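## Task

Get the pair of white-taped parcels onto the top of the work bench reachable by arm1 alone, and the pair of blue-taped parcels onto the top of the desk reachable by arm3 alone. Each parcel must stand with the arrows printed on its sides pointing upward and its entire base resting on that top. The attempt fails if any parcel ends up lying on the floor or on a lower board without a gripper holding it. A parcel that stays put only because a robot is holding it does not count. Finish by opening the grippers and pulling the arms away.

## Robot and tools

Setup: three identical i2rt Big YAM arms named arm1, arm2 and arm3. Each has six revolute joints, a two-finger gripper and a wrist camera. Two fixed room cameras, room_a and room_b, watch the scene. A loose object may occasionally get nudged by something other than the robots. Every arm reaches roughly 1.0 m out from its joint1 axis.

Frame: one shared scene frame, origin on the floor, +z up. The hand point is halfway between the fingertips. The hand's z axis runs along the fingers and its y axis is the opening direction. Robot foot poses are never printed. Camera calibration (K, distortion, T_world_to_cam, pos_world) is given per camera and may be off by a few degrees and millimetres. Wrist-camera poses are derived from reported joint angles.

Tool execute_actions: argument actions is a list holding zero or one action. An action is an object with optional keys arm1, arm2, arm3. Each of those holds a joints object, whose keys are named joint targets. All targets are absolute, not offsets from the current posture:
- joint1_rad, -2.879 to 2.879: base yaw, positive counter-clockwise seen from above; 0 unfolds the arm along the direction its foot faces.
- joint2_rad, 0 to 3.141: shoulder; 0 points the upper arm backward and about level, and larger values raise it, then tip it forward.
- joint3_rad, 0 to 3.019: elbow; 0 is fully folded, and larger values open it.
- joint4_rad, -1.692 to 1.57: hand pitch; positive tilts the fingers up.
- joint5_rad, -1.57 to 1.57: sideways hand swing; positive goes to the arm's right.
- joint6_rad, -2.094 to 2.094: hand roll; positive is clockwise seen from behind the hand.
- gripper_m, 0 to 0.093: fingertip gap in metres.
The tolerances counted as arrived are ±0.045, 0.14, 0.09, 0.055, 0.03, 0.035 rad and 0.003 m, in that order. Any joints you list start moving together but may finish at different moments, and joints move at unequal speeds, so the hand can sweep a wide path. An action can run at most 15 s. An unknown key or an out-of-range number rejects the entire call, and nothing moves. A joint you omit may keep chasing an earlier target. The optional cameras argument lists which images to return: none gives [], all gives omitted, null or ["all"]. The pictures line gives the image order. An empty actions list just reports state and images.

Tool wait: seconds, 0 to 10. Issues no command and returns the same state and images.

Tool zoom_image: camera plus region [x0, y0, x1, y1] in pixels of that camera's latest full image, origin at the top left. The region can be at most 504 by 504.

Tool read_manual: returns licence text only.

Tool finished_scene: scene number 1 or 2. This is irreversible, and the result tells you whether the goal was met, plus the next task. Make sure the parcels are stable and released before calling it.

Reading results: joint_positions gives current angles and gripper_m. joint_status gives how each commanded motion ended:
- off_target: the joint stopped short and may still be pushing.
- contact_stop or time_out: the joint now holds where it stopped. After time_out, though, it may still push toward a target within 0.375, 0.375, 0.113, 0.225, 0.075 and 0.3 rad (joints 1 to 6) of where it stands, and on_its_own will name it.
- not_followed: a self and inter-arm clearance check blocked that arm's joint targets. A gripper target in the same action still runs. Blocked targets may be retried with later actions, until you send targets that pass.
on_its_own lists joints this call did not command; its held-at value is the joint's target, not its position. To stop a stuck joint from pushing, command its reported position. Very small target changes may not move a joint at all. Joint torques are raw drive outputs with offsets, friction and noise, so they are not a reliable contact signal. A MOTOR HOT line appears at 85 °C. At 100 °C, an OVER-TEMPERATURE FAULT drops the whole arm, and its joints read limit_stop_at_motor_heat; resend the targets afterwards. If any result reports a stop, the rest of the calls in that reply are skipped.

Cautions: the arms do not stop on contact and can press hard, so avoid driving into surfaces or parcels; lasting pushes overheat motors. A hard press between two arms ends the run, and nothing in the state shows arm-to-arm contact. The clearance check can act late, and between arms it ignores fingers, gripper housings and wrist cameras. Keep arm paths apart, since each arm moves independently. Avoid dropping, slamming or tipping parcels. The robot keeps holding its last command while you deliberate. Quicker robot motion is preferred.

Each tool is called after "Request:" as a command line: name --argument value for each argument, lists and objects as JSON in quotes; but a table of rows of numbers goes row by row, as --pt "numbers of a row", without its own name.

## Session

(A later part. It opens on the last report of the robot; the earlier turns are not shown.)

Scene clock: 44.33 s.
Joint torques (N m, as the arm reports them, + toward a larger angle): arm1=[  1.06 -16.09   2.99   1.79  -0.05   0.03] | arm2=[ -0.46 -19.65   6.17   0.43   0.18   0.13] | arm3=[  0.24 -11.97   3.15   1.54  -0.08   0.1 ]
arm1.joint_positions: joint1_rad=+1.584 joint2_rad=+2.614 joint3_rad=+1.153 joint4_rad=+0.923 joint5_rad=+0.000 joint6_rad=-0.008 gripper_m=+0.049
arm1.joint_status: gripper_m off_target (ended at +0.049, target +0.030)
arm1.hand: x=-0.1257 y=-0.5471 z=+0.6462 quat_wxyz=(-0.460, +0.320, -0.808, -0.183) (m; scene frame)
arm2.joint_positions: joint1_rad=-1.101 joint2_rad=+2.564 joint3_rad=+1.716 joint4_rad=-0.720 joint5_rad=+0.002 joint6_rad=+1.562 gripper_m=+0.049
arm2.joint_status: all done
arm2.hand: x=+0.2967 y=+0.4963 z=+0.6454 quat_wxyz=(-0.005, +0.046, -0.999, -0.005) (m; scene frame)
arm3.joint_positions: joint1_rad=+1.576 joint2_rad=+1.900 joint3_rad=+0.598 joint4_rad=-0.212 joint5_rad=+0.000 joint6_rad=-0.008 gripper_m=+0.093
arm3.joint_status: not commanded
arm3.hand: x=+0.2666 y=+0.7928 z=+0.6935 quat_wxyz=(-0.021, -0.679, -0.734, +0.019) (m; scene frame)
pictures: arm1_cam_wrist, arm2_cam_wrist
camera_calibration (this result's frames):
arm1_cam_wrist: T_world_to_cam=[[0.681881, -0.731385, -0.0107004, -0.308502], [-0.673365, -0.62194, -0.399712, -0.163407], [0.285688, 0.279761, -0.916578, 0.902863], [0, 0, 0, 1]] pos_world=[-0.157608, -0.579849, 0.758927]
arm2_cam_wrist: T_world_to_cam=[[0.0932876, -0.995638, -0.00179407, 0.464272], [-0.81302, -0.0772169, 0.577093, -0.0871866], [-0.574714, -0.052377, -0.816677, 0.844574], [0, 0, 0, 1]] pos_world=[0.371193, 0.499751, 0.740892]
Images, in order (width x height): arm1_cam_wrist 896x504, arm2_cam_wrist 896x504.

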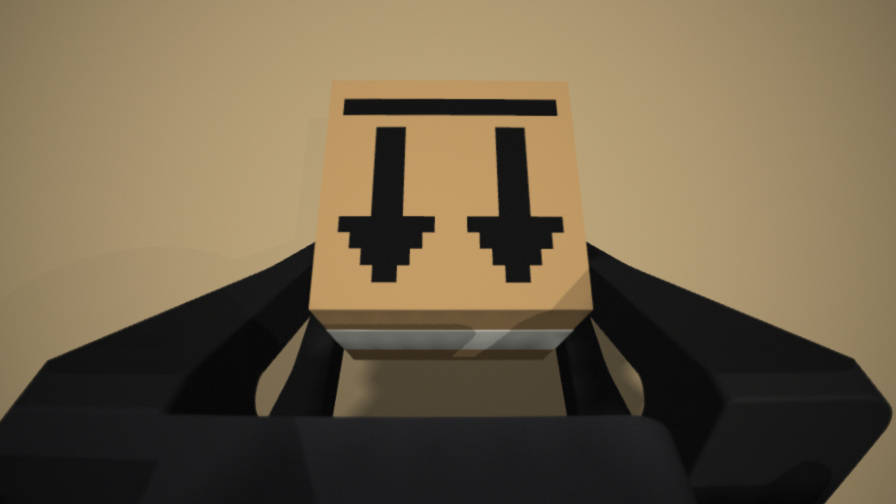

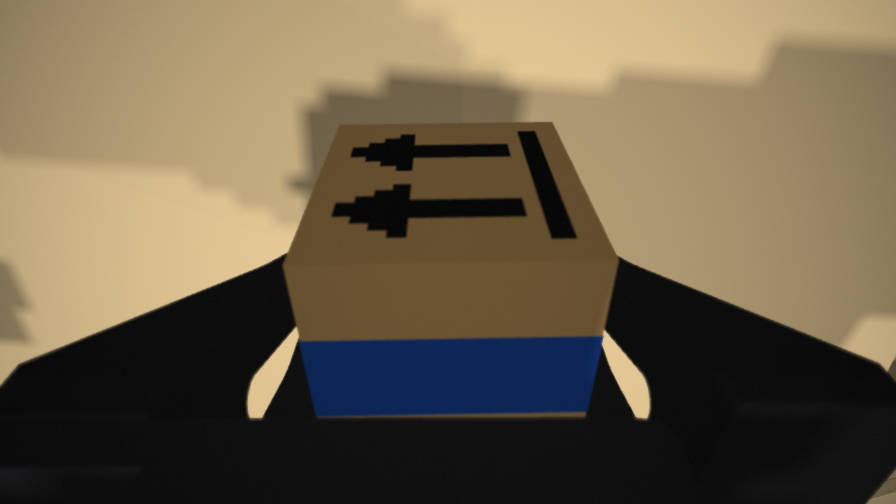

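Request:
execute_actions --actions '[{"arm1":{"joints":{"joint1_rad":-1.2,"joint2_rad":1.95,"joint3_rad":1.65,"joint4_rad":-1.64}},"arm2":{"joints":{"joint2_rad":2.6}}}]' --cameras '["arm1_cam_wrist"]'

Scene clock: 47.63 s.
Joint torques (N m, as the arm reports them, + toward a larger angle): arm1=[  0.1  -20.67   8.28  -0.45  -0.16   0.02] | arm2=[ -0.39 -17.5    5.98   0.18   0.18   0.12] | arm3=[  0.32 -11.95   3.13   1.54  -0.09   0.11]
arm1.joint_positions: joint1_rad=-1.203 joint2_rad=+1.971 joint3_rad=+1.639 joint4_rad=-1.630 joint5_rad=+0.002 joint6_rad=-0.006 gripper_m=+0.049
arm1.joint_status: all done
arm1.hand: x=-0.8144 y=-1.4298 z=+0.9865 quat_wxyz=(+0.106, -0.833, -0.517, -0.165) (m; scene frame)
arm2.joint_positions: joint1_rad=-1.101 joint2_rad=+2.581 joint3_rad=+1.716 joint4_rad=-0.717 joint5_rad=+0.002 joint6_rad=+1.562 gripper_m=+0.049
arm2.joint_status: all done
arm2.hand: x=+0.2972 y=+0.4904 z=+0.6347 quat_wxyz=(-0.006, +0.046, -0.999, +0.002) (m; scene frame)
arm3.joint_positions: joint1_rad=+1.576 joint2_rad=+1.900 joint3_rad=+0.598 joint4_rad=-0.212 joint5_rad=+0.000 joint6_rad=-0.008 gripper_m=+0.093
arm3.joint_status: not commanded
arm3.hand: x=+0.2666 y=+0.7928 z=+0.6935 quat_wxyz=(-0.021, -0.679, -0.734, +0.019) (m; scene frame)
pictures: arm1_cam_wrist
camera_calibration (this result's frames):
arm1_cam_wrist: T_world_to_cam=[[-0.891827, 0.452272, 0.00978193, -0.0902879], [0.244177, 0.463061, 0.852028, 0.0236185], [0.380818, 0.76225, -0.523405, 2.03794], [0, 0, 0, 1]] pos_world=[-0.862372, -1.52352, 1.04742]
Images, in order (width x height): arm1_cam_wrist 896x504.

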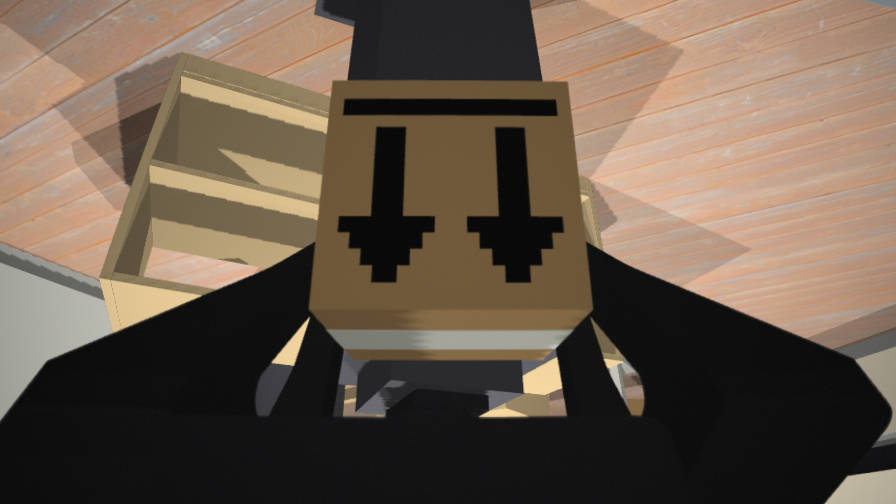

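Request:
execute_actions --actions '[{"arm1":{"joints":{"joint2_rad":2.41,"joint3_rad":2.005,"joint4_rad":-1.68}},"arm2":{"joints":{"joint2_rad":2.585,"gripper_m":0.093}}}]' --cameras '["arm1_cam_wrist","room_b"]'

Scene clock: 49.10 s.
Joint torques (N m, as the arm reports them, + toward a larger angle): arm1=[  0.23 -24.54   9.38  -0.47  -0.16   0.01] | arm2=[ -0.32 -18.61   5.93   0.24   0.17   0.12] | arm3=[  0.32 -12.     3.14   1.54  -0.09   0.11]
arm1.joint_positions: joint1_rad=-1.203 joint2_rad=+2.422 joint3_rad=+1.970 joint4_rad=-1.678 joint5_rad=+0.002 joint6_rad=-0.006 gripper_m=+0.049
arm1.joint_status: all done
arm1.hand: x=-0.8440 y=-1.4870 z=+0.8389 quat_wxyz=(+0.149, -0.816, -0.506, -0.235) (m; scene frame)
arm2.joint_positions: joint1_rad=-1.101 joint2_rad=+2.581 joint3_rad=+1.716 joint4_rad=-0.717 joint5_rad=+0.002 joint6_rad=+1.562 gripper_m=+0.093
arm2.joint_status: all done
arm2.hand: x=+0.2972 y=+0.4904 z=+0.6347 quat_wxyz=(-0.006, +0.046, -0.999, +0.002) (m; scene frame)
arm3.joint_positions: joint1_rad=+1.576 joint2_rad=+1.900 joint3_rad=+0.598 joint4_rad=-0.212 joint5_rad=+0.000 joint6_rad=-0.008 gripper_m=+0.093
arm3.joint_status: not commanded
arm3.hand: x=+0.2666 y=+0.7928 z=+0.6935 quat_wxyz=(-0.021, -0.679, -0.734, +0.019) (m; scene frame)
pictures: arm1_cam_wrist, room_b
camera_calibration (this result's frames):
arm1_cam_wrist: T_world_to_cam=[[-0.892163, 0.451591, 0.0104851, -0.0912677], [0.177297, 0.32873, 0.927633, -0.136503], [0.415464, 0.829459, -0.373346, 2.01892], [0, 0, 0, 1]] pos_world=[-0.896015, -1.58853, 0.88134]
Images, in order (width x height): arm1_cam_wrist 896x504, room_b 896x504.

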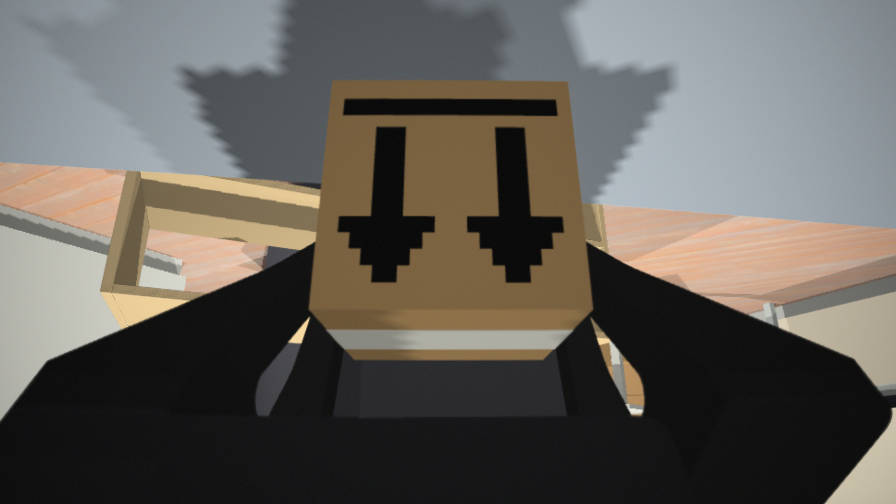

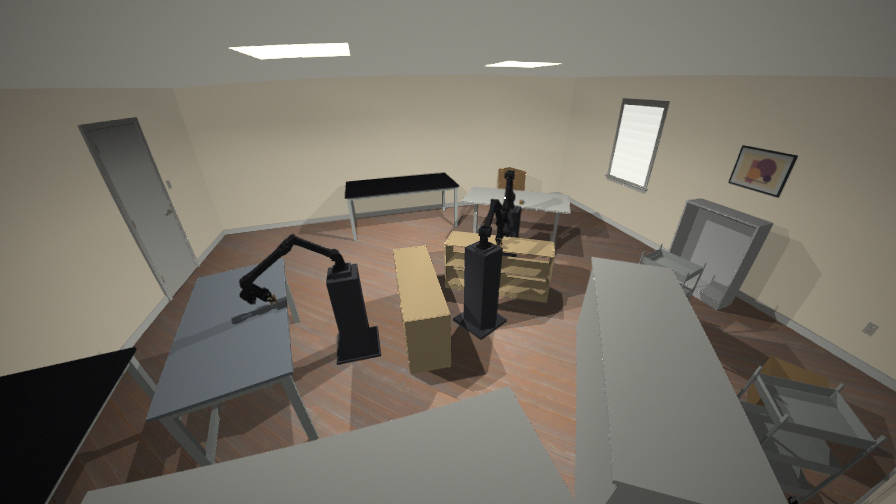

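Request:
execute_actions --actions '[{"arm1":{"joints":{"joint2_rad":2.47,"joint4_rad":-1.63}},"arm2":{"joints":{"joint1_rad":-0.802,"joint2_rad":2.39,"joint3_rad":1.76,"joint4_rad":-0.91}}}]' --cameras '["arm1_cam_wrist","arm2_cam_wrist"]'

Scene clock: 51.33 s.
Joint torques (N m, as the arm reports them, + toward a larger angle): arm1=[  0.3  -20.25   9.37  -0.1   -0.16   0.01] | arm2=[ -0.27 -18.73   6.97  -0.36   0.25   0.12] | arm3=[  0.32 -11.95   3.13   1.55  -0.09   0.1 ]
arm1.joint_positions: joint1_rad=-1.203 joint2_rad=+2.430 joint3_rad=+1.970 joint4_rad=-1.636 joint5_rad=+0.002 joint6_rad=-0.006 gripper_m=+0.049
arm1.joint_status: all done
arm1.hand: x=-0.8473 y=-1.4934 z=+0.8288 quat_wxyz=(+0.140, -0.820, -0.509, -0.221) (m; scene frame)
arm2.joint_positions: joint1_rad=-0.804 joint2_rad=+2.378 joint3_rad=+1.752 joint4_rad=-0.900 joint5_rad=-0.001 joint6_rad=+1.562 gripper_m=+0.093
arm2.joint_status: all done
arm2.hand: x=+0.1015 y=+0.4833 z=+0.7691 quat_wxyz=(-0.001, +0.193, -0.981, -0.024) (m; scene frame)
arm3.joint_positions: joint1_rad=+1.576 joint2_rad=+1.900 joint3_rad=+0.598 joint4_rad=-0.212 joint5_rad=+0.000 joint6_rad=-0.008 gripper_m=+0.093
arm3.joint_status: not commanded
arm3.hand: x=+0.2666 y=+0.7928 z=+0.6935 quat_wxyz=(-0.021, -0.679, -0.734, +0.019) (m; scene frame)
pictures: arm1_cam_wrist, arm2_cam_wrist
camera_calibration (this result's frames):
arm1_cam_wrist: T_world_to_cam=[[-0.892093, 0.451734, 0.0103567, -0.0908123], [0.190938, 0.356096, 0.914734, -0.0612763], [0.409528, 0.818005, -0.403923, 2.02501], [0, 0, 0, 1]] pos_world=[-0.898611, -1.59362, 0.87494]
arm2_cam_wrist: T_world_to_cam=[[0.380499, -0.923916, -0.0399929, 0.435324], [-0.746221, -0.332287, 0.576836, -0.201589], [-0.546237, -0.189642, -0.815881, 0.895671], [0, 0, 0, 1]] pos_world=[0.173178, 0.505074, 0.864455]
Images, in order (width x height): arm1_cam_wrist 896x504, arm2_cam_wrist 896x504.

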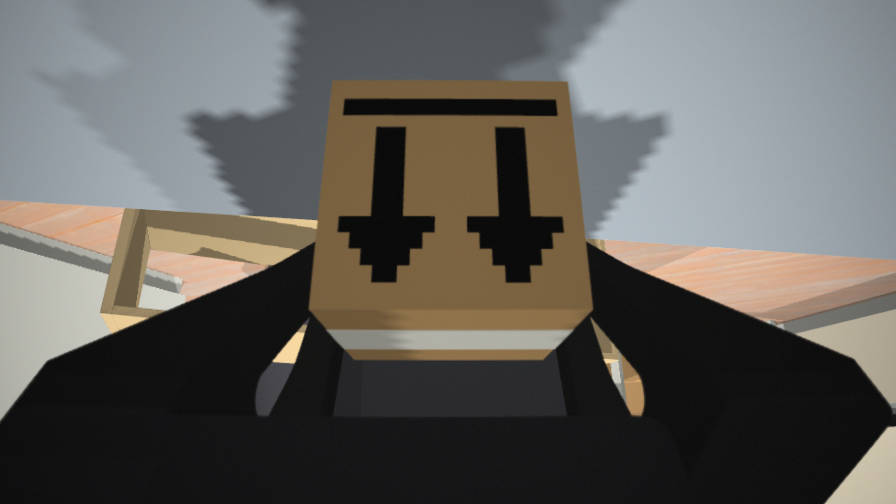

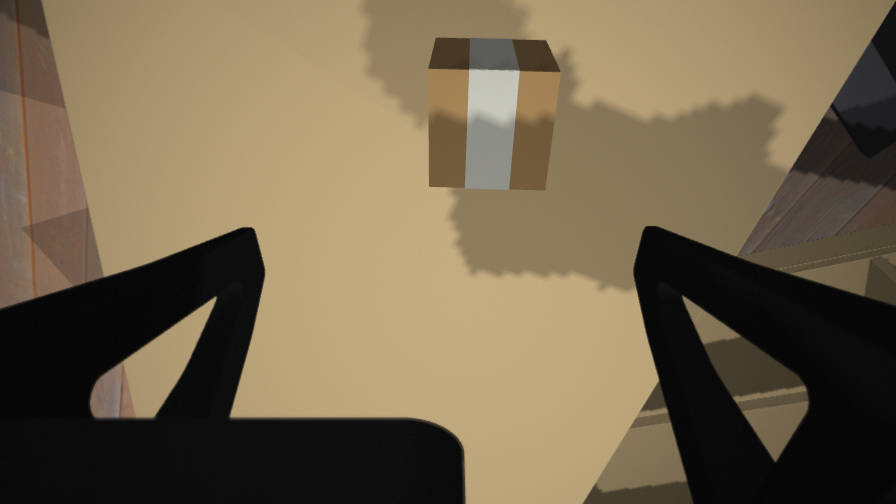

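Request:
execute_actions --actions '[{"arm1":{"joints":{"joint2_rad":2.49}},"arm2":{"joints":{"joint1_rad":-0.788,"joint2_rad":2.595,"joint3_rad":1.825,"joint4_rad":-0.768,"joint6_rad":0}},"arm3":{"joints":{"joint1_rad":1.595,"joint2_rad":2.175,"joint3_rad":0.7,"joint4_rad":0.97}}}]' --cameras '["arm2_cam_wrist","arm3_cam_wrist"]'

Scene clock: 54.00 s.
Joint torques (N m, as the arm reports them, + toward a larger angle): arm1=[  0.26 -20.5    9.21  -0.13  -0.16   0.02] | arm2=[ -0.23 -20.28   6.66   0.44   0.16  -0.12] | arm3=[  0.29 -14.94   3.14   3.18  -0.08   0.1 ]
arm1.joint_positions: joint1_rad=-1.203 joint2_rad=+2.455 joint3_rad=+1.970 joint4_rad=-1.636 joint5_rad=+0.002 joint6_rad=-0.006 gripper_m=+0.049
arm1.joint_status: all done
arm1.hand: x=-0.8452 y=-1.4891 z=+0.8154 quat_wxyz=(+0.147, -0.817, -0.507, -0.231) (m; scene frame)
arm2.joint_positions: joint1_rad=-0.793 joint2_rad=+2.604 joint3_rad=+1.809 joint4_rad=-0.778 joint5_rad=-0.001 joint6_rad=+0.011 gripper_m=+0.093
arm2.joint_status: all done
arm2.hand: x=+0.1012 y=+0.4685 z=+0.6426 quat_wxyz=(-0.004, +0.828, -0.561, +0.003) (m; scene frame)
arm3.joint_positions: joint1_rad=+1.588 joint2_rad=+2.169 joint3_rad=+0.694 joint4_rad=+0.953 joint5_rad=+0.000 joint6_rad=-0.008 gripper_m=+0.093
arm3.joint_status: all done
arm3.hand: x=+0.2883 y=+0.5766 z=+0.7429 quat_wxyz=(-0.368, -0.584, -0.639, +0.341) (m; scene frame)
pictures: arm2_cam_wrist, arm3_cam_wrist
camera_calibration (this result's frames):
arm2_cam_wrist: T_world_to_cam=[[0.928078, 0.371954, 0.0179424, -0.28299], [0.291861, -0.756468, 0.585297, -0.0455201], [0.231276, -0.537965, -0.81062, 0.870582], [0, 0, 0, 1]] pos_world=[0.0745771, 0.539167, 0.737432]
arm3_cam_wrist: T_world_to_cam=[[-0.995571, -0.0939708, 0.00278335, 0.337901], [-0.0863621, 0.902461, -0.422026, -0.1779], [0.0371463, -0.420398, -0.906579, 1.02792], [0, 0, 0, 1]] pos_world=[0.282857, 0.624438, 0.855876]
Images, in order (width x height): arm2_cam_wrist 896x504, arm3_cam_wrist 896x504.

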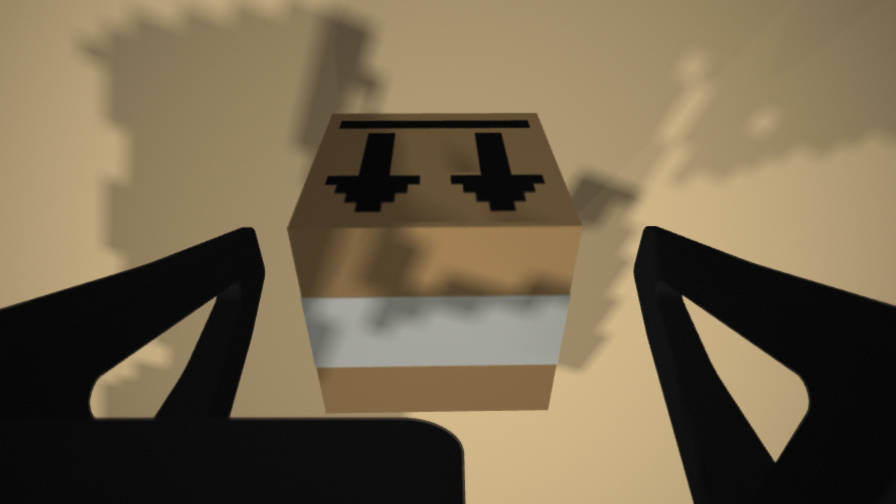

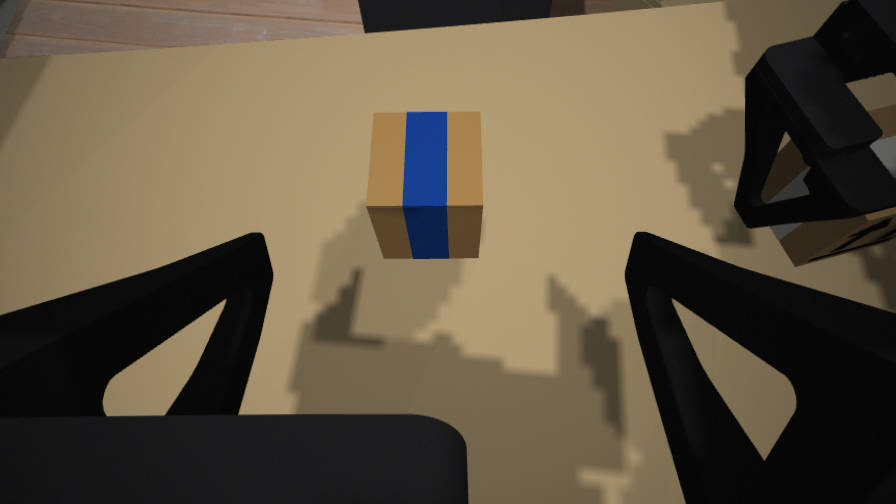

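Request:
execute_actions --actions '[{"arm2":{"joints":{"gripper_m":0.03}}}]' --cameras '["arm1_cam_wrist","room_b","room_a"]'

Request:
zoom_image --camera "room_b" --region '[220, 260, 320, 330]'

Request:
zoom_image --camera "room_a" --region '[620, 210, 720, 290]'

Scene clock: 55.07 s.
Joint torques (N m, as the arm reports them, + toward a larger angle): arm1=[  0.25 -20.51   9.23  -0.16  -0.15   0.  ] | arm2=[ -0.06 -20.33   6.56   0.36   0.15  -0.12] | arm3=[  0.26 -14.89   3.14   3.18  -0.08   0.1 ]
arm1.joint_positions: joint1_rad=-1.203 joint2_rad=+2.455 joint3_rad=+1.970 joint4_rad=-1.636 joint5_rad=+0.002 joint6_rad=-0.006 gripper_m=+0.049
arm1.joint_status: not commanded
arm1.hand: x=-0.8452 y=-1.4891 z=+0.8154 quat_wxyz=(+0.147, -0.817, -0.507, -0.231) (m; scene frame)
arm2.joint_positions: joint1_rad=-0.793 joint2_rad=+2.604 joint3_rad=+1.809 joint4_rad=-0.778 joint5_rad=+0.000 joint6_rad=+0.011 gripper_m=+0.049
arm2.joint_status: gripper_m off_target (ended at +0.049, target +0.030)
arm2.hand: x=+0.1012 y=+0.4685 z=+0.6426 quat_wxyz=(-0.005, +0.828, -0.561, +0.003) (m; scene frame)
arm3.joint_positions: joint1_rad=+1.588 joint2_rad=+2.169 joint3_rad=+0.694 joint4_rad=+0.953 joint5_rad=+0.000 joint6_rad=-0.008 gripper_m=+0.093
arm3.joint_status: not commanded
arm3.hand: x=+0.2883 y=+0.5766 z=+0.7429 quat_wxyz=(-0.368, -0.584, -0.639, +0.341) (m; scene frame)
pictures: arm1_cam_wrist, room_a, room_b
camera_calibration (this result's frames):
arm1_cam_wrist: T_world_to_cam=[[-0.892144, 0.451629, 0.0104517, -0.0910447], [0.180922, 0.336001, 0.924322, -0.0972068], [0.413939, 0.826519, -0.381471, 2.01333], [0, 0, 0, 1]] pos_world=[-0.897036, -1.59028, 0.858832]
Images, in order (width x height): arm1_cam_wrist 896x504, room_a 896x504, room_b 896x504.

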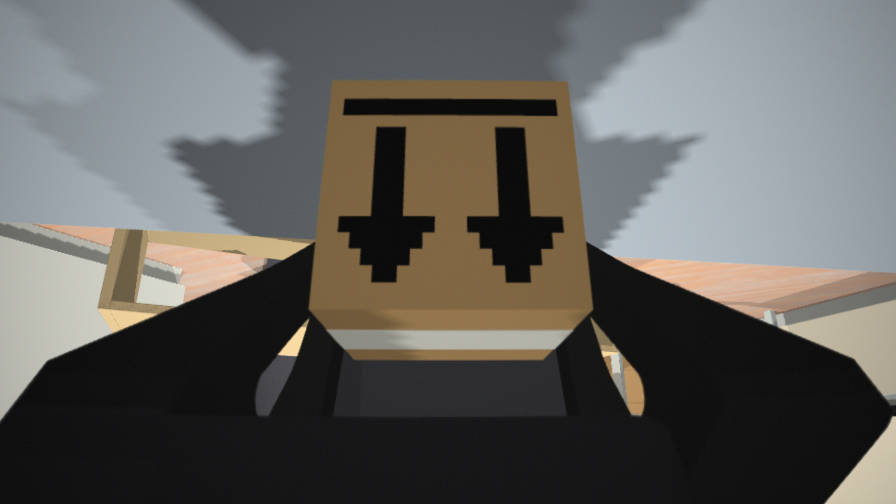

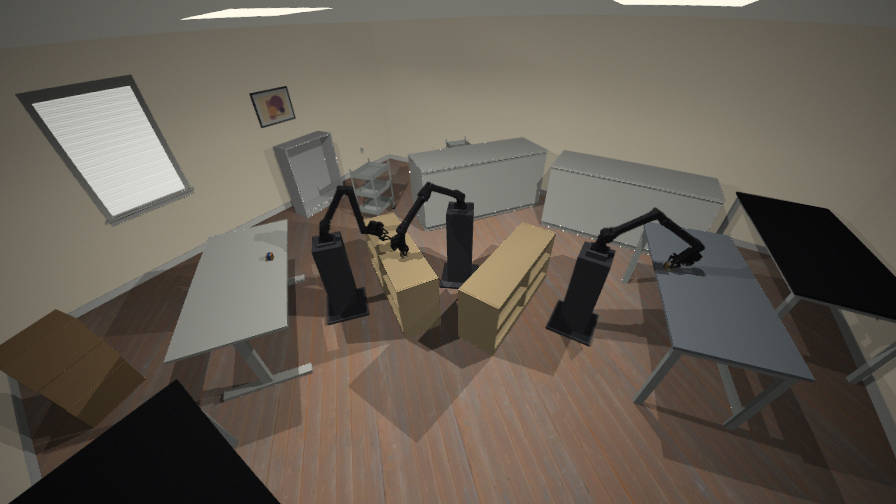

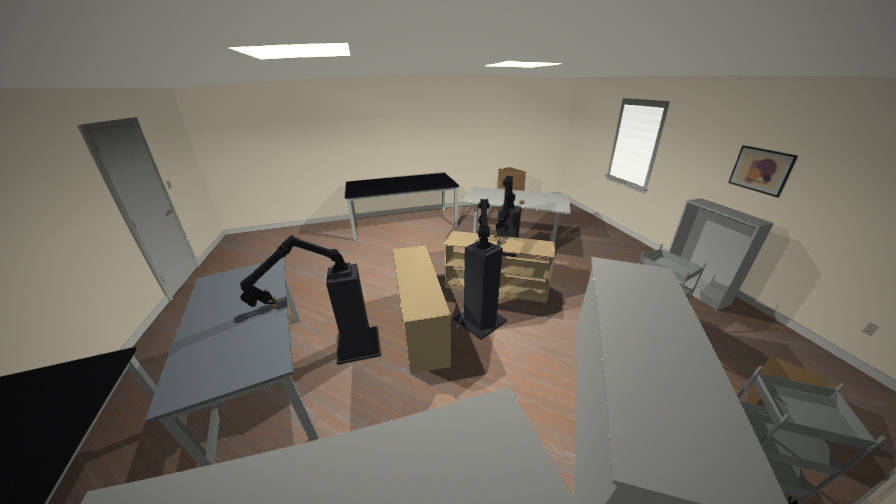

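Region (220, 260, 320, 330) of room_b's 896x504 image, scaled by 5.040, with more detail than that image has; it fills the top 353 rows of this view, and the rest is white.

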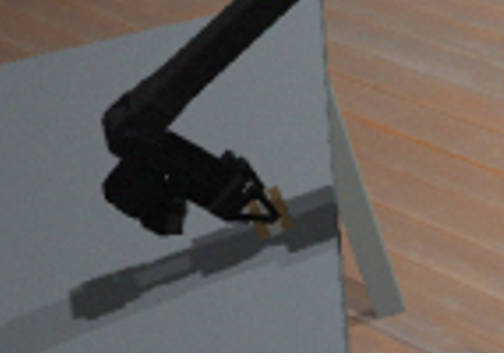

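Region (620, 210, 720, 290) of room_a's 896x504 image, scaled by 5.040, with more detail than that image has; it fills the top 403 rows of this view, and the rest is white.

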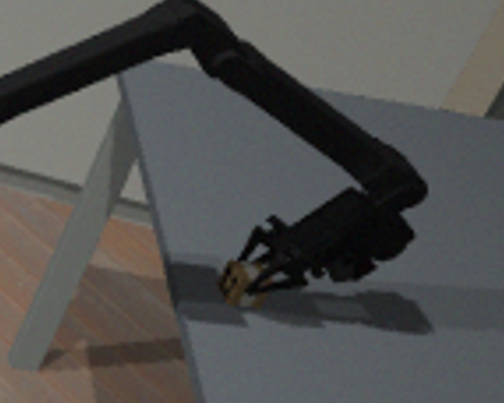

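Request:
execute_actions --actions '[{"arm1":{"joints":{"joint2_rad":2.505,"joint4_rad":-1.603}},"arm2":{"joints":{"joint1_rad":1.13,"joint2_rad":2.45,"joint3_rad":1.675,"joint4_rad":-0.785}},"arm3":{"joints":{"joint1_rad":1.61,"joint2_rad":2.49,"joint3_rad":1.055,"joint4_rad":0.93}}}]' --cameras '["arm3_cam_wrist","arm2_cam_wrist"]'

Scene clock: 57.97 s.
Joint torques (N m, as the arm reports them, + toward a larger angle): arm1=[  0.15 -19.78   9.16  -0.03  -0.15   0.01] | arm2=[  0.26 -18.02   5.22  -0.18   0.2   -0.1 ] | arm3=[  0.15 -17.54   4.45   2.38  -0.08   0.1 ]
arm1.joint_positions: joint1_rad=-1.203 joint2_rad=+2.460 joint3_rad=+1.971 joint4_rad=-1.612 joint5_rad=+0.002 joint6_rad=-0.006 gripper_m=+0.049
arm1.joint_status: all done
arm1.hand: x=-0.8472 y=-1.4930 z=+0.8095 quat_wxyz=(+0.142, -0.819, -0.509, -0.223) (m; scene frame)
arm2.joint_positions: joint1_rad=+1.128 joint2_rad=+2.439 joint3_rad=+1.679 joint4_rad=-0.779 joint5_rad=-0.002 joint6_rad=+0.009 gripper_m=+0.049
arm2.joint_status: all done
arm2.hand: x=-0.1242 y=-0.5635 z=+0.7002 quat_wxyz=(+0.005, +0.934, +0.358, -0.009) (m; scene frame)
arm3.joint_positions: joint1_rad=+1.604 joint2_rad=+2.472 joint3_rad=+1.036 joint4_rad=+0.936 joint5_rad=+0.000 joint6_rad=-0.008 gripper_m=+0.093
arm3.joint_status: all done
arm3.hand: x=+0.3058 y=+0.4907 z=+0.6562 quat_wxyz=(-0.377, -0.575, -0.639, +0.344) (m; scene frame)
pictures: arm2_cam_wrist, arm3_cam_wrist
camera_calibration (this result's frames):
arm2_cam_wrist: T_world_to_cam=[[-0.6696, 0.7427, 0.00569328, 0.328088], [0.613018, 0.548321, 0.568817, -0.00741289], [0.419339, 0.38437, -0.822445, 0.965574], [0, 0, 0, 1]] pos_world=[-0.180671, -0.610744, 0.79648]
arm3_cam_wrist: T_world_to_cam=[[-0.993904, -0.110208, 0.00303857, 0.354808], [-0.100247, 0.891908, -0.440965, -0.113632], [0.0458878, -0.438581, -0.897519, 0.912879], [0, 0, 0, 1]] pos_world=[0.299363, 0.540824, 0.76814]
Images, in order (width x height): arm2_cam_wrist 896x504, arm3_cam_wrist 896x504.

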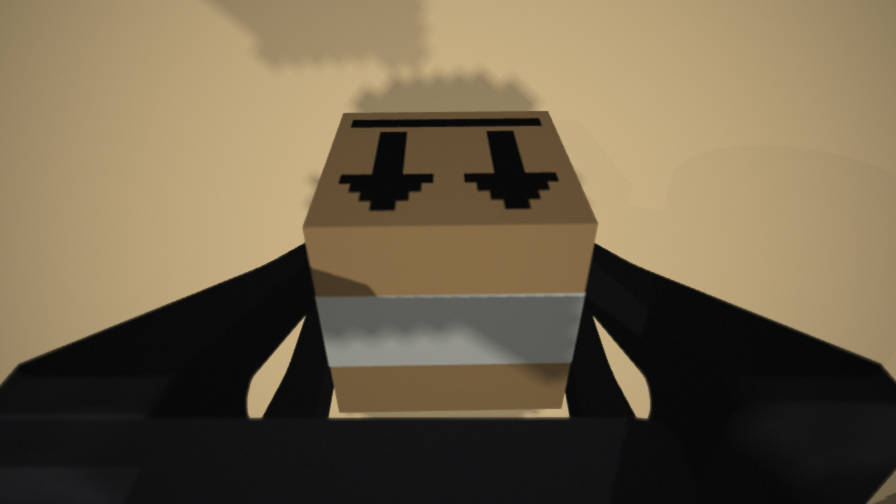

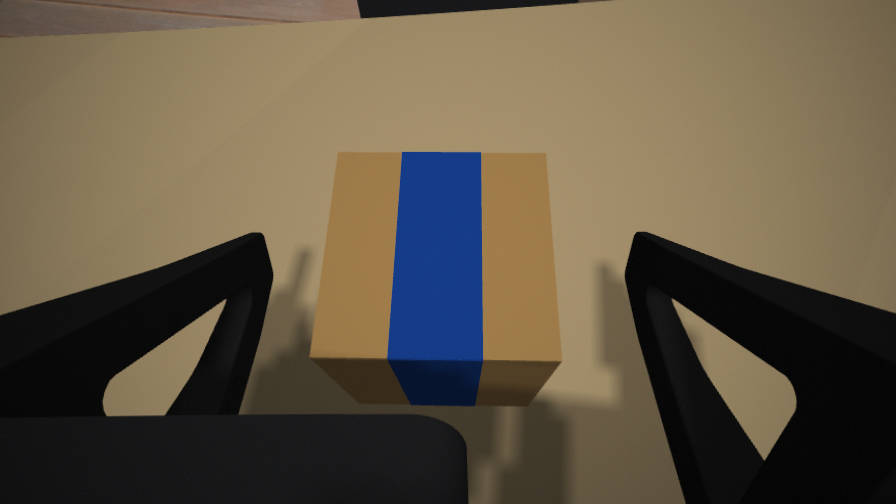

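Request:
execute_actions --actions '[{"arm1":{"joints":{"joint2_rad":2.465,"gripper_m":0.093}},"arm2":{"joints":{"joint2_rad":2.546,"joint3_rad":1.745,"joint4_rad":-0.745}},"arm3":{"joints":{"joint2_rad":2.52}}}]' --cameras '["arm1_cam_wrist","arm3_cam_wrist"]'

Scene clock: 59.20 s.
Joint torques (N m, as the arm reports them, + toward a larger angle): arm1=[  0.32 -23.01   9.23  -0.05  -0.16   0.01] | arm2=[  0.17 -19.2    7.02   0.23   0.17  -0.1 ] | arm3=[  0.15 -15.9    4.33   2.36  -0.08   0.11]
arm1.joint_positions: joint1_rad=-1.203 joint2_rad=+2.460 joint3_rad=+1.971 joint4_rad=-1.610 joint5_rad=+0.002 joint6_rad=-0.006 gripper_m=+0.093
arm1.joint_status: all done
arm1.hand: x=-0.8473 y=-1.4932 z=+0.8094 quat_wxyz=(+0.141, -0.820, -0.509, -0.223) (m; scene frame)
arm2.joint_positions: joint1_rad=+1.128 joint2_rad=+2.549 joint3_rad=+1.718 joint4_rad=-0.752 joint5_rad=-0.001 joint6_rad=+0.009 gripper_m=+0.049
arm2.joint_status: all done
arm2.hand: x=-0.1155 y=-0.5554 z=+0.6435 quat_wxyz=(-0.004, +0.934, +0.358, +0.011) (m; scene frame)
arm3.joint_positions: joint1_rad=+1.604 joint2_rad=+2.488 joint3_rad=+1.038 joint4_rad=+0.936 joint5_rad=+0.000 joint6_rad=-0.008 gripper_m=+0.093
arm3.joint_status: all done
arm3.hand: x=+0.3054 y=+0.4951 z=+0.6471 quat_wxyz=(-0.373, -0.577, -0.642, +0.340) (m; scene frame)
pictures: arm1_cam_wrist, arm3_cam_wrist
camera_calibration (this result's frames):
arm1_cam_wrist: T_world_to_cam=[[-0.8921, 0.451719, 0.0103702, -0.0907604], [0.189536, 0.353283, 0.916116, -0.0501544], [0.410163, 0.819232, -0.40078, 2.01681], [0, 0, 0, 1]] pos_world=[-0.898684, -1.59352, 0.855187]
arm3_cam_wrist: T_world_to_cam=[[-0.993898, -0.110264, 0.00287124, 0.355029], [-0.10088, 0.898174, -0.42791, -0.132989], [0.0446042, -0.425588, -0.903817, 0.904649], [0, 0, 0, 1]] pos_world=[0.299095, 0.543602, 0.759711]
Images, in order (width x height): arm1_cam_wrist 896x504, arm3_cam_wrist 896x504.

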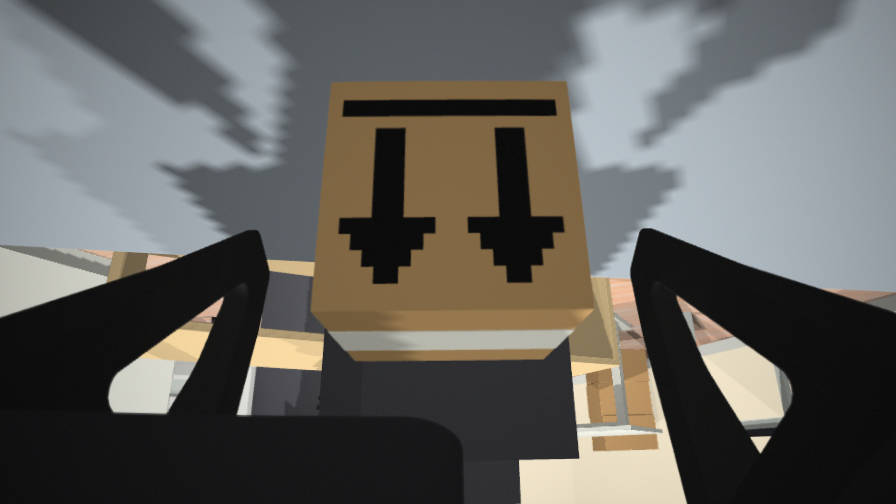

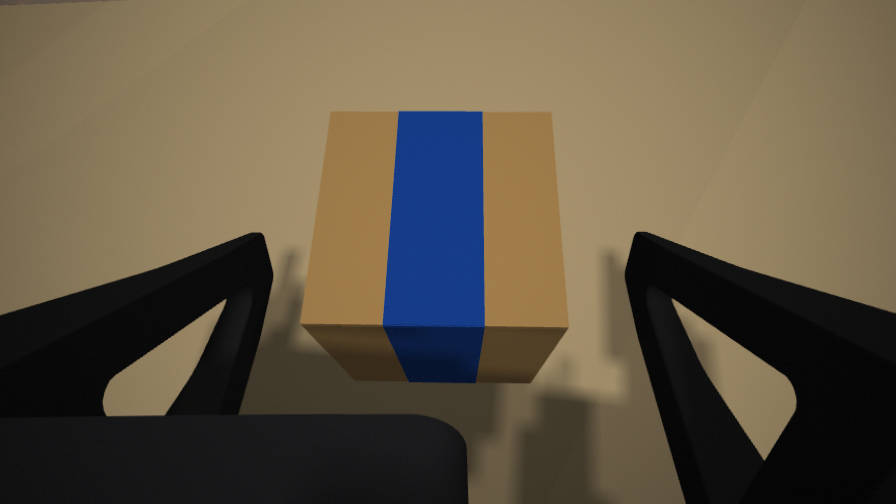

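Request:
execute_actions --actions '[{"arm1":{"joints":{"joint2_rad":2.2}},"arm2":{"joints":{"gripper_m":0.093}},"arm3":{"joints":{"gripper_m":0.03}}}]' --cameras '["arm2_cam_wrist","arm3_cam_wrist"]'

Scene clock: 60.60 s.
Joint torques (N m, as the arm reports them, + toward a larger angle): arm1=[  0.17 -19.74   8.77   0.4   -0.15   0.01] | arm2=[ -0.11 -19.31   6.98   0.21   0.18  -0.1 ] | arm3=[  0.15 -16.22   4.24   2.37  -0.07   0.1 ]
arm1.joint_positions: joint1_rad=-1.203 joint2_rad=+2.164 joint3_rad=+1.997 joint4_rad=-1.608 joint5_rad=+0.002 joint6_rad=-0.006 gripper_m=+0.093
arm1.joint_status: all done
arm1.hand: x=-0.8669 y=-1.5345 z=+0.9867 quat_wxyz=(+0.058, -0.845, -0.525, -0.087) (m; scene frame)
arm2.joint_positions: joint1_rad=+1.128 joint2_rad=+2.549 joint3_rad=+1.718 joint4_rad=-0.752 joint5_rad=-0.001 joint6_rad=+0.009 gripper_m=+0.093
arm2.joint_status: all done
arm2.hand: x=-0.1155 y=-0.5554 z=+0.6435 quat_wxyz=(-0.004, +0.934, +0.358, +0.011) (m; scene frame)
arm3.joint_positions: joint1_rad=+1.604 joint2_rad=+2.488 joint3_rad=+1.038 joint4_rad=+0.936 joint5_rad=+0.000 joint6_rad=-0.007 gripper_m=+0.050
arm3.joint_status: gripper_m off_target (ended at +0.050, target +0.030)
arm3.hand: x=+0.3054 y=+0.4951 z=+0.6471 quat_wxyz=(-0.373, -0.578, -0.642, +0.339) (m; scene frame)
pictures: arm2_cam_wrist, arm3_cam_wrist
camera_calibration (this result's frames):
arm2_cam_wrist: T_world_to_cam=[[-0.669805, 0.742506, 0.00680488, 0.327341], [0.594001, 0.530297, 0.604937, -0.0204169], [0.44556, 0.409232, -0.796245, 0.912118], [0, 0, 0, 1]] pos_world=[-0.175021, -0.605493, 0.736392]
arm3_cam_wrist: T_world_to_cam=[[-0.99392, -0.110078, 0.00253905, 0.355158], [-0.100571, 0.898207, -0.427913, -0.133097], [0.0448231, -0.425567, -0.903816, 0.904571], [0, 0, 0, 1]] pos_world=[0.299067, 0.5436, 0.75971]
Images, in order (width x height): arm2_cam_wrist 896x504, arm3_cam_wrist 896x504.

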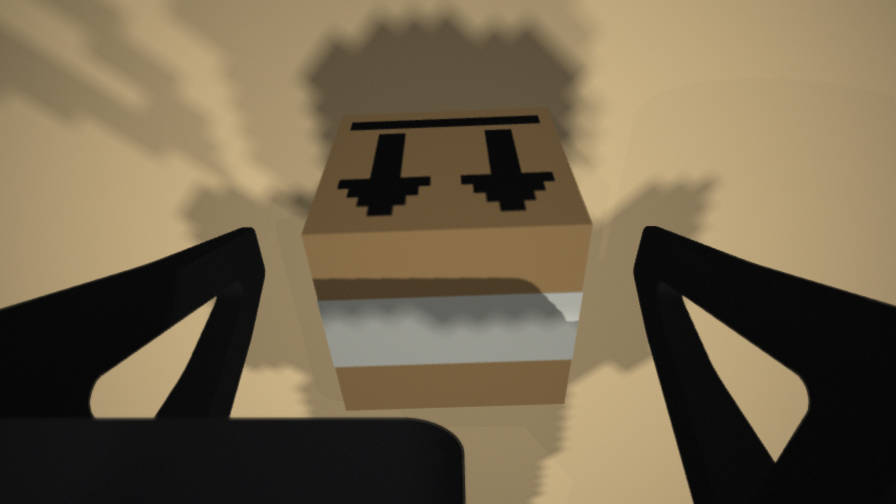

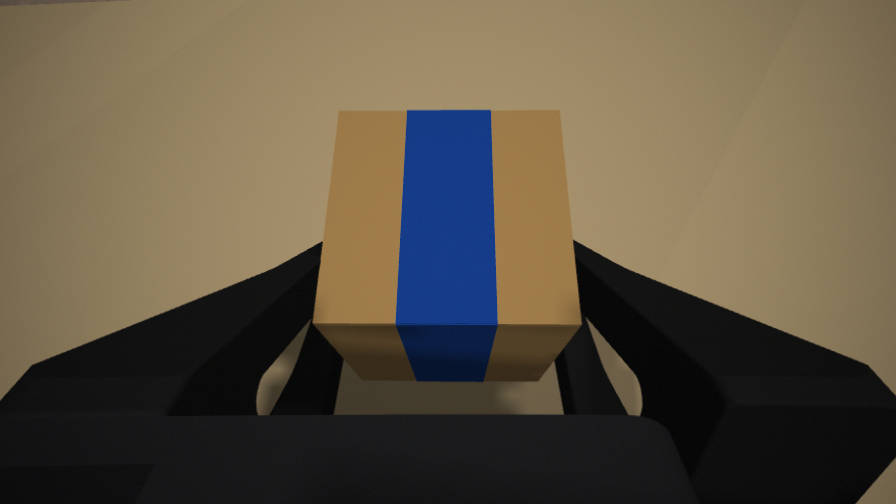

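Request:
execute_actions --actions '[{"arm1":{"joints":{"joint1_rad":1.585,"joint2_rad":2.17,"joint3_rad":1.76,"joint4_rad":-1.16}},"arm2":{"joints":{"joint2_rad":1.2,"joint3_rad":1.2,"joint4_rad":-1.4}},"arm3":{"joints":{"joint1_rad":-1.25,"joint2_rad":1.9,"joint3_rad":1.47,"joint4_rad":-1.45}}}]' --cameras '["arm1_cam_wrist","room_a"]'

Scene clock: 63.63 s.
Joint torques (N m, as the arm reports them, + toward a larger angle): arm1=[ -0.85 -21.75   7.67   0.47  -0.05   0.01] | arm2=[-0.2  -6.04  7.57  0.    0.17 -0.1 ] | arm3=[  0.36 -19.71   8.86  -0.1   -0.17   0.09]
arm1.joint_positions: joint1_rad=+1.597 joint2_rad=+2.162 joint3_rad=+1.765 joint4_rad=-1.156 joint5_rad=+0.000 joint6_rad=-0.006 gripper_m=+0.093
arm1.joint_status: all done
arm1.hand: x=-0.1234 y=-0.5363 z=+0.9032 quat_wxyz=(-0.008, +0.376, -0.927, -0.007) (m; scene frame)
arm2.joint_positions: joint1_rad=+1.128 joint2_rad=+1.194 joint3_rad=+1.204 joint4_rad=-1.391 joint5_rad=-0.001 joint6_rad=+0.009 gripper_m=+0.093
arm2.joint_status: all done
arm2.hand: x=+0.0677 y=-0.3875 z=+1.1587 quat_wxyz=(+0.033, +0.930, +0.357, -0.083) (m; scene frame)
arm3.joint_positions: joint1_rad=-1.258 joint2_rad=+1.913 joint3_rad=+1.460 joint4_rad=-1.438 joint5_rad=+0.002 joint6_rad=-0.005 gripper_m=+0.050
arm3.joint_status: all done
arm3.hand: x=+0.0679 y=+1.5613 z=+0.9036 quat_wxyz=(-0.089, -0.818, +0.552, -0.133) (m; scene frame)
pictures: arm1_cam_wrist, room_a
camera_calibration (this result's frames):
arm1_cam_wrist: T_world_to_cam=[[0.68793, -0.725736, -0.00773186, -0.298324], [-0.594562, -0.569636, 0.56746, -0.888206], [-0.41623, -0.385776, -0.823365, 0.606995], [0, 0, 0, 1]] pos_world=[-0.070218, -0.488295, 1.00149]
Images, in order (width x height): arm1_cam_wrist 896x504, room_a 896x504.

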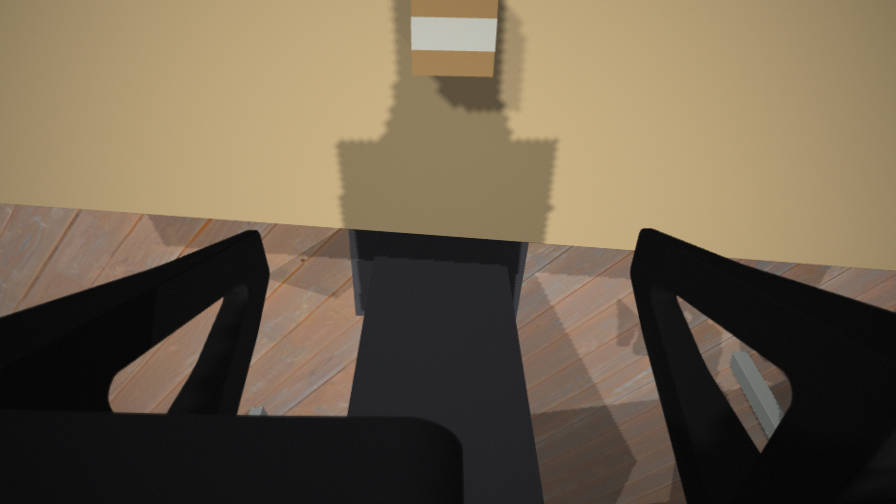

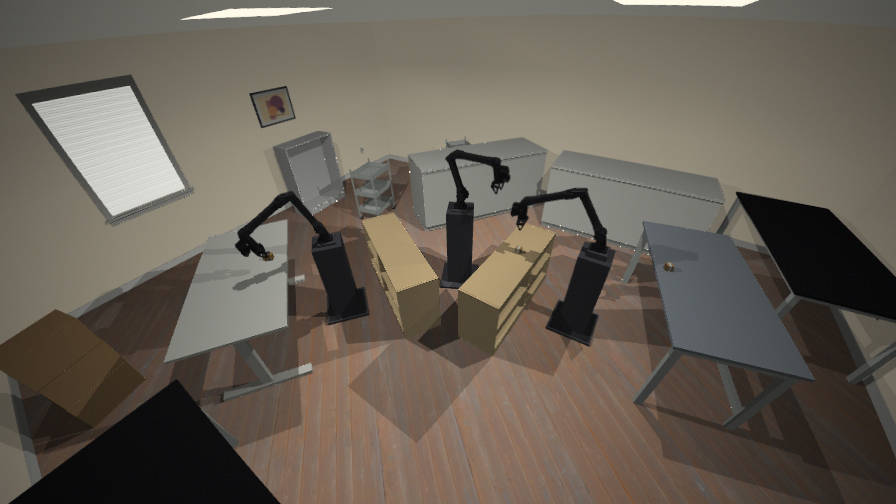

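Request:
execute_actions --actions '[{"arm1":{"joints":{"joint2_rad":2.56,"joint3_rad":1.82,"joint4_rad":-0.79}},"arm2":{"joints":{"joint1_rad":0.3}},"arm3":{"joints":{"joint2_rad":2.27,"joint3_rad":1.64,"joint4_rad":-1.415}}}]' --cameras '["arm1_cam_wrist","arm3_cam_wrist"]'

Scene clock: 65.30 s.
Joint torques (N m, as the arm reports them, + toward a larger angle): arm1=[ -0.7  -24.81   7.78   0.81  -0.06   0.01] | arm2=[-0.18 -6.03  7.59  0.01  0.13 -0.1 ] | arm3=[  0.27 -22.8    8.01  -0.01  -0.17   0.08]
arm1.joint_positions: joint1_rad=+1.597 joint2_rad=+2.571 joint3_rad=+1.797 joint4_rad=-0.798 joint5_rad=+0.000 joint6_rad=-0.006 gripper_m=+0.093
arm1.joint_status: all done
arm1.hand: x=-0.1211 y=-0.5316 z=+0.6547 quat_wxyz=(+0.000, +0.376, -0.927, -0.004) (m; scene frame)
arm2.joint_positions: joint1_rad=+0.298 joint2_rad=+1.194 joint3_rad=+1.204 joint4_rad=-1.391 joint5_rad=+0.000 joint6_rad=+0.009 gripper_m=+0.093
arm2.joint_status: all done
arm2.hand: x=-0.0289 y=-0.1015 z=+1.1600 quat_wxyz=(-0.008, +0.995, -0.048, -0.091) (m; scene frame)
arm3.joint_positions: joint1_rad=-1.258 joint2_rad=+2.280 joint3_rad=+1.624 joint4_rad=-1.415 joint5_rad=+0.002 joint6_rad=-0.005 gripper_m=+0.050
arm3.joint_status: all done
arm3.hand: x=+0.0585 y=+1.5852 z=+0.7645 quat_wxyz=(-0.139, -0.803, +0.542, -0.206) (m; scene frame)
pictures: arm1_cam_wrist, arm3_cam_wrist
camera_calibration (this result's frames):
arm1_cam_wrist: T_world_to_cam=[[0.687922, -0.725745, -0.00762364, -0.29855], [-0.586729, -0.562273, 0.582751, -0.748269], [-0.427215, -0.396414, -0.812615, 0.391186], [0, 0, 0, 1]] pos_world=[-0.0665313, -0.482331, 0.751662]
arm3_cam_wrist: T_world_to_cam=[[0.928145, 0.372138, -0.00775052, -0.639453], [0.169943, -0.405145, 0.898319, -0.0505158], [0.331158, -0.835088, -0.439276, 1.76296], [0, 0, 0, 1]] pos_world=[0.0182709, 1.68972, 0.814849]
Images, in order (width x height): arm1_cam_wrist 896x504, arm3_cam_wrist 896x504.

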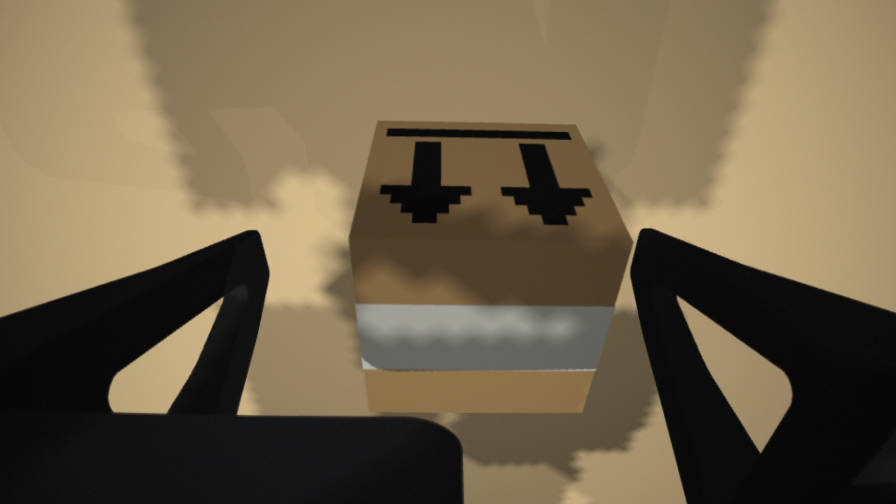

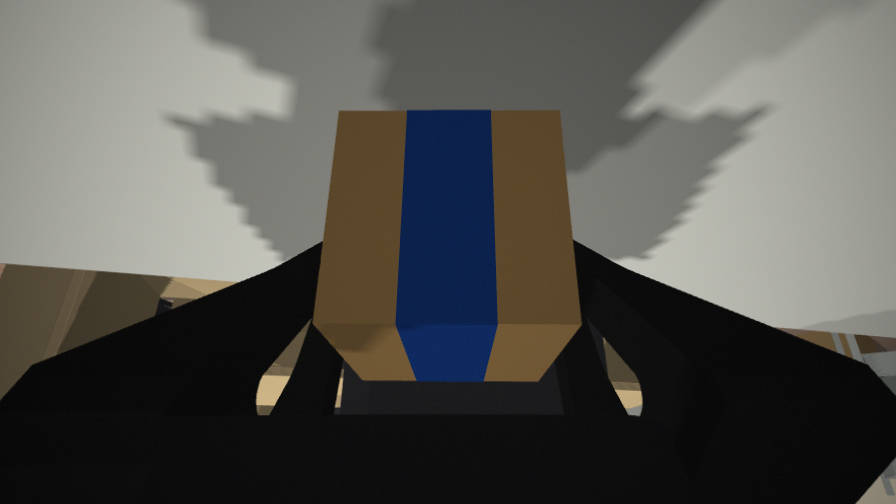

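Request:
execute_actions --actions '[{"arm1":{"joints":{"gripper_m":0.03}},"arm3":{"joints":{"joint2_rad":2.338,"joint4_rad":-1.395}}}]' --cameras '[]'

Scene clock: 66.07 s.
Joint torques (N m, as the arm reports them, + toward a larger angle): arm1=[ -0.73 -24.49   7.84   0.79  -0.05   0.01] | arm2=[-0.22 -5.97  7.59 -0.01  0.13 -0.1 ] | arm3=[  0.29 -18.26   7.9    0.33  -0.14   0.09]
arm1.joint_positions: joint1_rad=+1.597 joint2_rad=+2.571 joint3_rad=+1.797 joint4_rad=-0.797 joint5_rad=+0.000 joint6_rad=-0.006 gripper_m=+0.049
arm1.joint_status: gripper_m off_target (ended at +0.049, target +0.030)
arm1.hand: x=-0.1209 y=-0.5316 z=+0.6547 quat_wxyz=(+0.000, +0.376, -0.927, -0.004) (m; scene frame)
arm2.joint_positions: joint1_rad=+0.298 joint2_rad=+1.194 joint3_rad=+1.204 joint4_rad=-1.391 joint5_rad=+0.000 joint6_rad=+0.009 gripper_m=+0.093
arm2.joint_status: not commanded
arm2.hand: x=-0.0289 y=-0.1015 z=+1.1600 quat_wxyz=(-0.008, +0.995, -0.048, -0.091) (m; scene frame)
arm3.joint_positions: joint1_rad=-1.258 joint2_rad=+2.298 joint3_rad=+1.624 joint4_rad=-1.405 joint5_rad=+0.001 joint6_rad=-0.005 gripper_m=+0.050
arm3.joint_status: all done
arm3.hand: x=+0.0590 y=+1.5835 z=+0.7548 quat_wxyz=(-0.141, -0.802, +0.541, -0.209) (m; scene frame)
pictures: none
No camera images: the call's "cameras" was empty. Leave "cameras" out to get every camera's image.

Request:
execute_actions --actions '[{"arm1":{"joints":{"joint1_rad":-0.9,"joint2_rad":2.1,"joint3_rad":1.76,"joint4_rad":-1.23}},"arm3":{"joints":{"joint2_rad":2.355}}}]' --cameras '[]'

Scene clock: 68.67 s.
Joint torques (N m, as the arm reports them, + toward a larger angle): arm1=[  0.99 -19.83   7.82   0.31  -0.06   0.01] | arm2=[-0.16 -5.95  7.63  0.02  0.14 -0.1 ] | arm3=[  0.28 -16.77   7.88   0.35  -0.14   0.09]
arm1.joint_positions: joint1_rad=-0.912 joint2_rad=+2.083 joint3_rad=+1.765 joint4_rad=-1.223 joint5_rad=+0.001 joint6_rad=-0.006 gripper_m=+0.049
arm1.joint_status: all done
arm1.hand: x=-0.7002 y=-1.6107 z=+0.9459 quat_wxyz=(-0.006, -0.764, -0.645, +0.011) (m; scene frame)
arm2.joint_positions: joint1_rad=+0.298 joint2_rad=+1.194 joint3_rad=+1.204 joint4_rad=-1.391 joint5_rad=+0.000 joint6_rad=+0.009 gripper_m=+0.093
arm2.joint_status: not commanded
arm2.hand: x=-0.0289 y=-0.1015 z=+1.1600 quat_wxyz=(-0.008, +0.995, -0.048, -0.091) (m; scene frame)
arm3.joint_positions: joint1_rad=-1.258 joint2_rad=+2.298 joint3_rad=+1.624 joint4_rad=-1.405 joint5_rad=+0.001 joint6_rad=-0.005 gripper_m=+0.050
arm3.joint_status: all done
arm3.hand: x=+0.0590 y=+1.5834 z=+0.7546 quat_wxyz=(-0.141, -0.802, +0.541, -0.209) (m; scene frame)
pictures: none
No camera images: the call's "cameras" was empty. Leave "cameras" out to get every camera's image.

Request:
execute_actions --actions '[{"arm1":{"joints":{"joint2_rad":2.25,"joint3_rad":1.67,"joint4_rad":-0.977}},"arm3":{"joints":{"joint2_rad":2.3,"gripper_m":0.093}}}]' --cameras '[]'

Scene clock: 69.93 s.
Joint torques (N m, as the arm reports them, + toward a larger angle): arm1=[  0.86 -21.85   7.76   0.89  -0.03   0.01] | arm2=[-0.29 -6.01  7.6  -0.01  0.13 -0.11] | arm3=[  0.3  -21.73   7.97   0.32  -0.13   0.08]
arm1.joint_positions: joint1_rad=-0.911 joint2_rad=+2.248 joint3_rad=+1.661 joint4_rad=-0.984 joint5_rad=+0.000 joint6_rad=-0.006 gripper_m=+0.049
arm1.joint_status: all done
arm1.hand: x=-0.6988 y=-1.6027 z=+0.8089 quat_wxyz=(+0.004, -0.764, -0.646, -0.002) (m; scene frame)
arm2.joint_positions: joint1_rad=+0.298 joint2_rad=+1.194 joint3_rad=+1.204 joint4_rad=-1.391 joint5_rad=+0.000 joint6_rad=+0.009 gripper_m=+0.093
arm2.joint_status: not commanded
arm2.hand: x=-0.0289 y=-0.1015 z=+1.1600 quat_wxyz=(-0.008, +0.995, -0.048, -0.091) (m; scene frame)
arm3.joint_positions: joint1_rad=-1.258 joint2_rad=+2.298 joint3_rad=+1.624 joint4_rad=-1.405 joint5_rad=+0.001 joint6_rad=-0.005 gripper_m=+0.093
arm3.joint_status: all done
arm3.hand: x=+0.0590 y=+1.5835 z=+0.7545 quat_wxyz=(-0.141, -0.802, +0.541, -0.209) (m; scene frame)
pictures: none
No camera images: the call's "cameras" was empty. Leave "cameras" out to get every camera's image.


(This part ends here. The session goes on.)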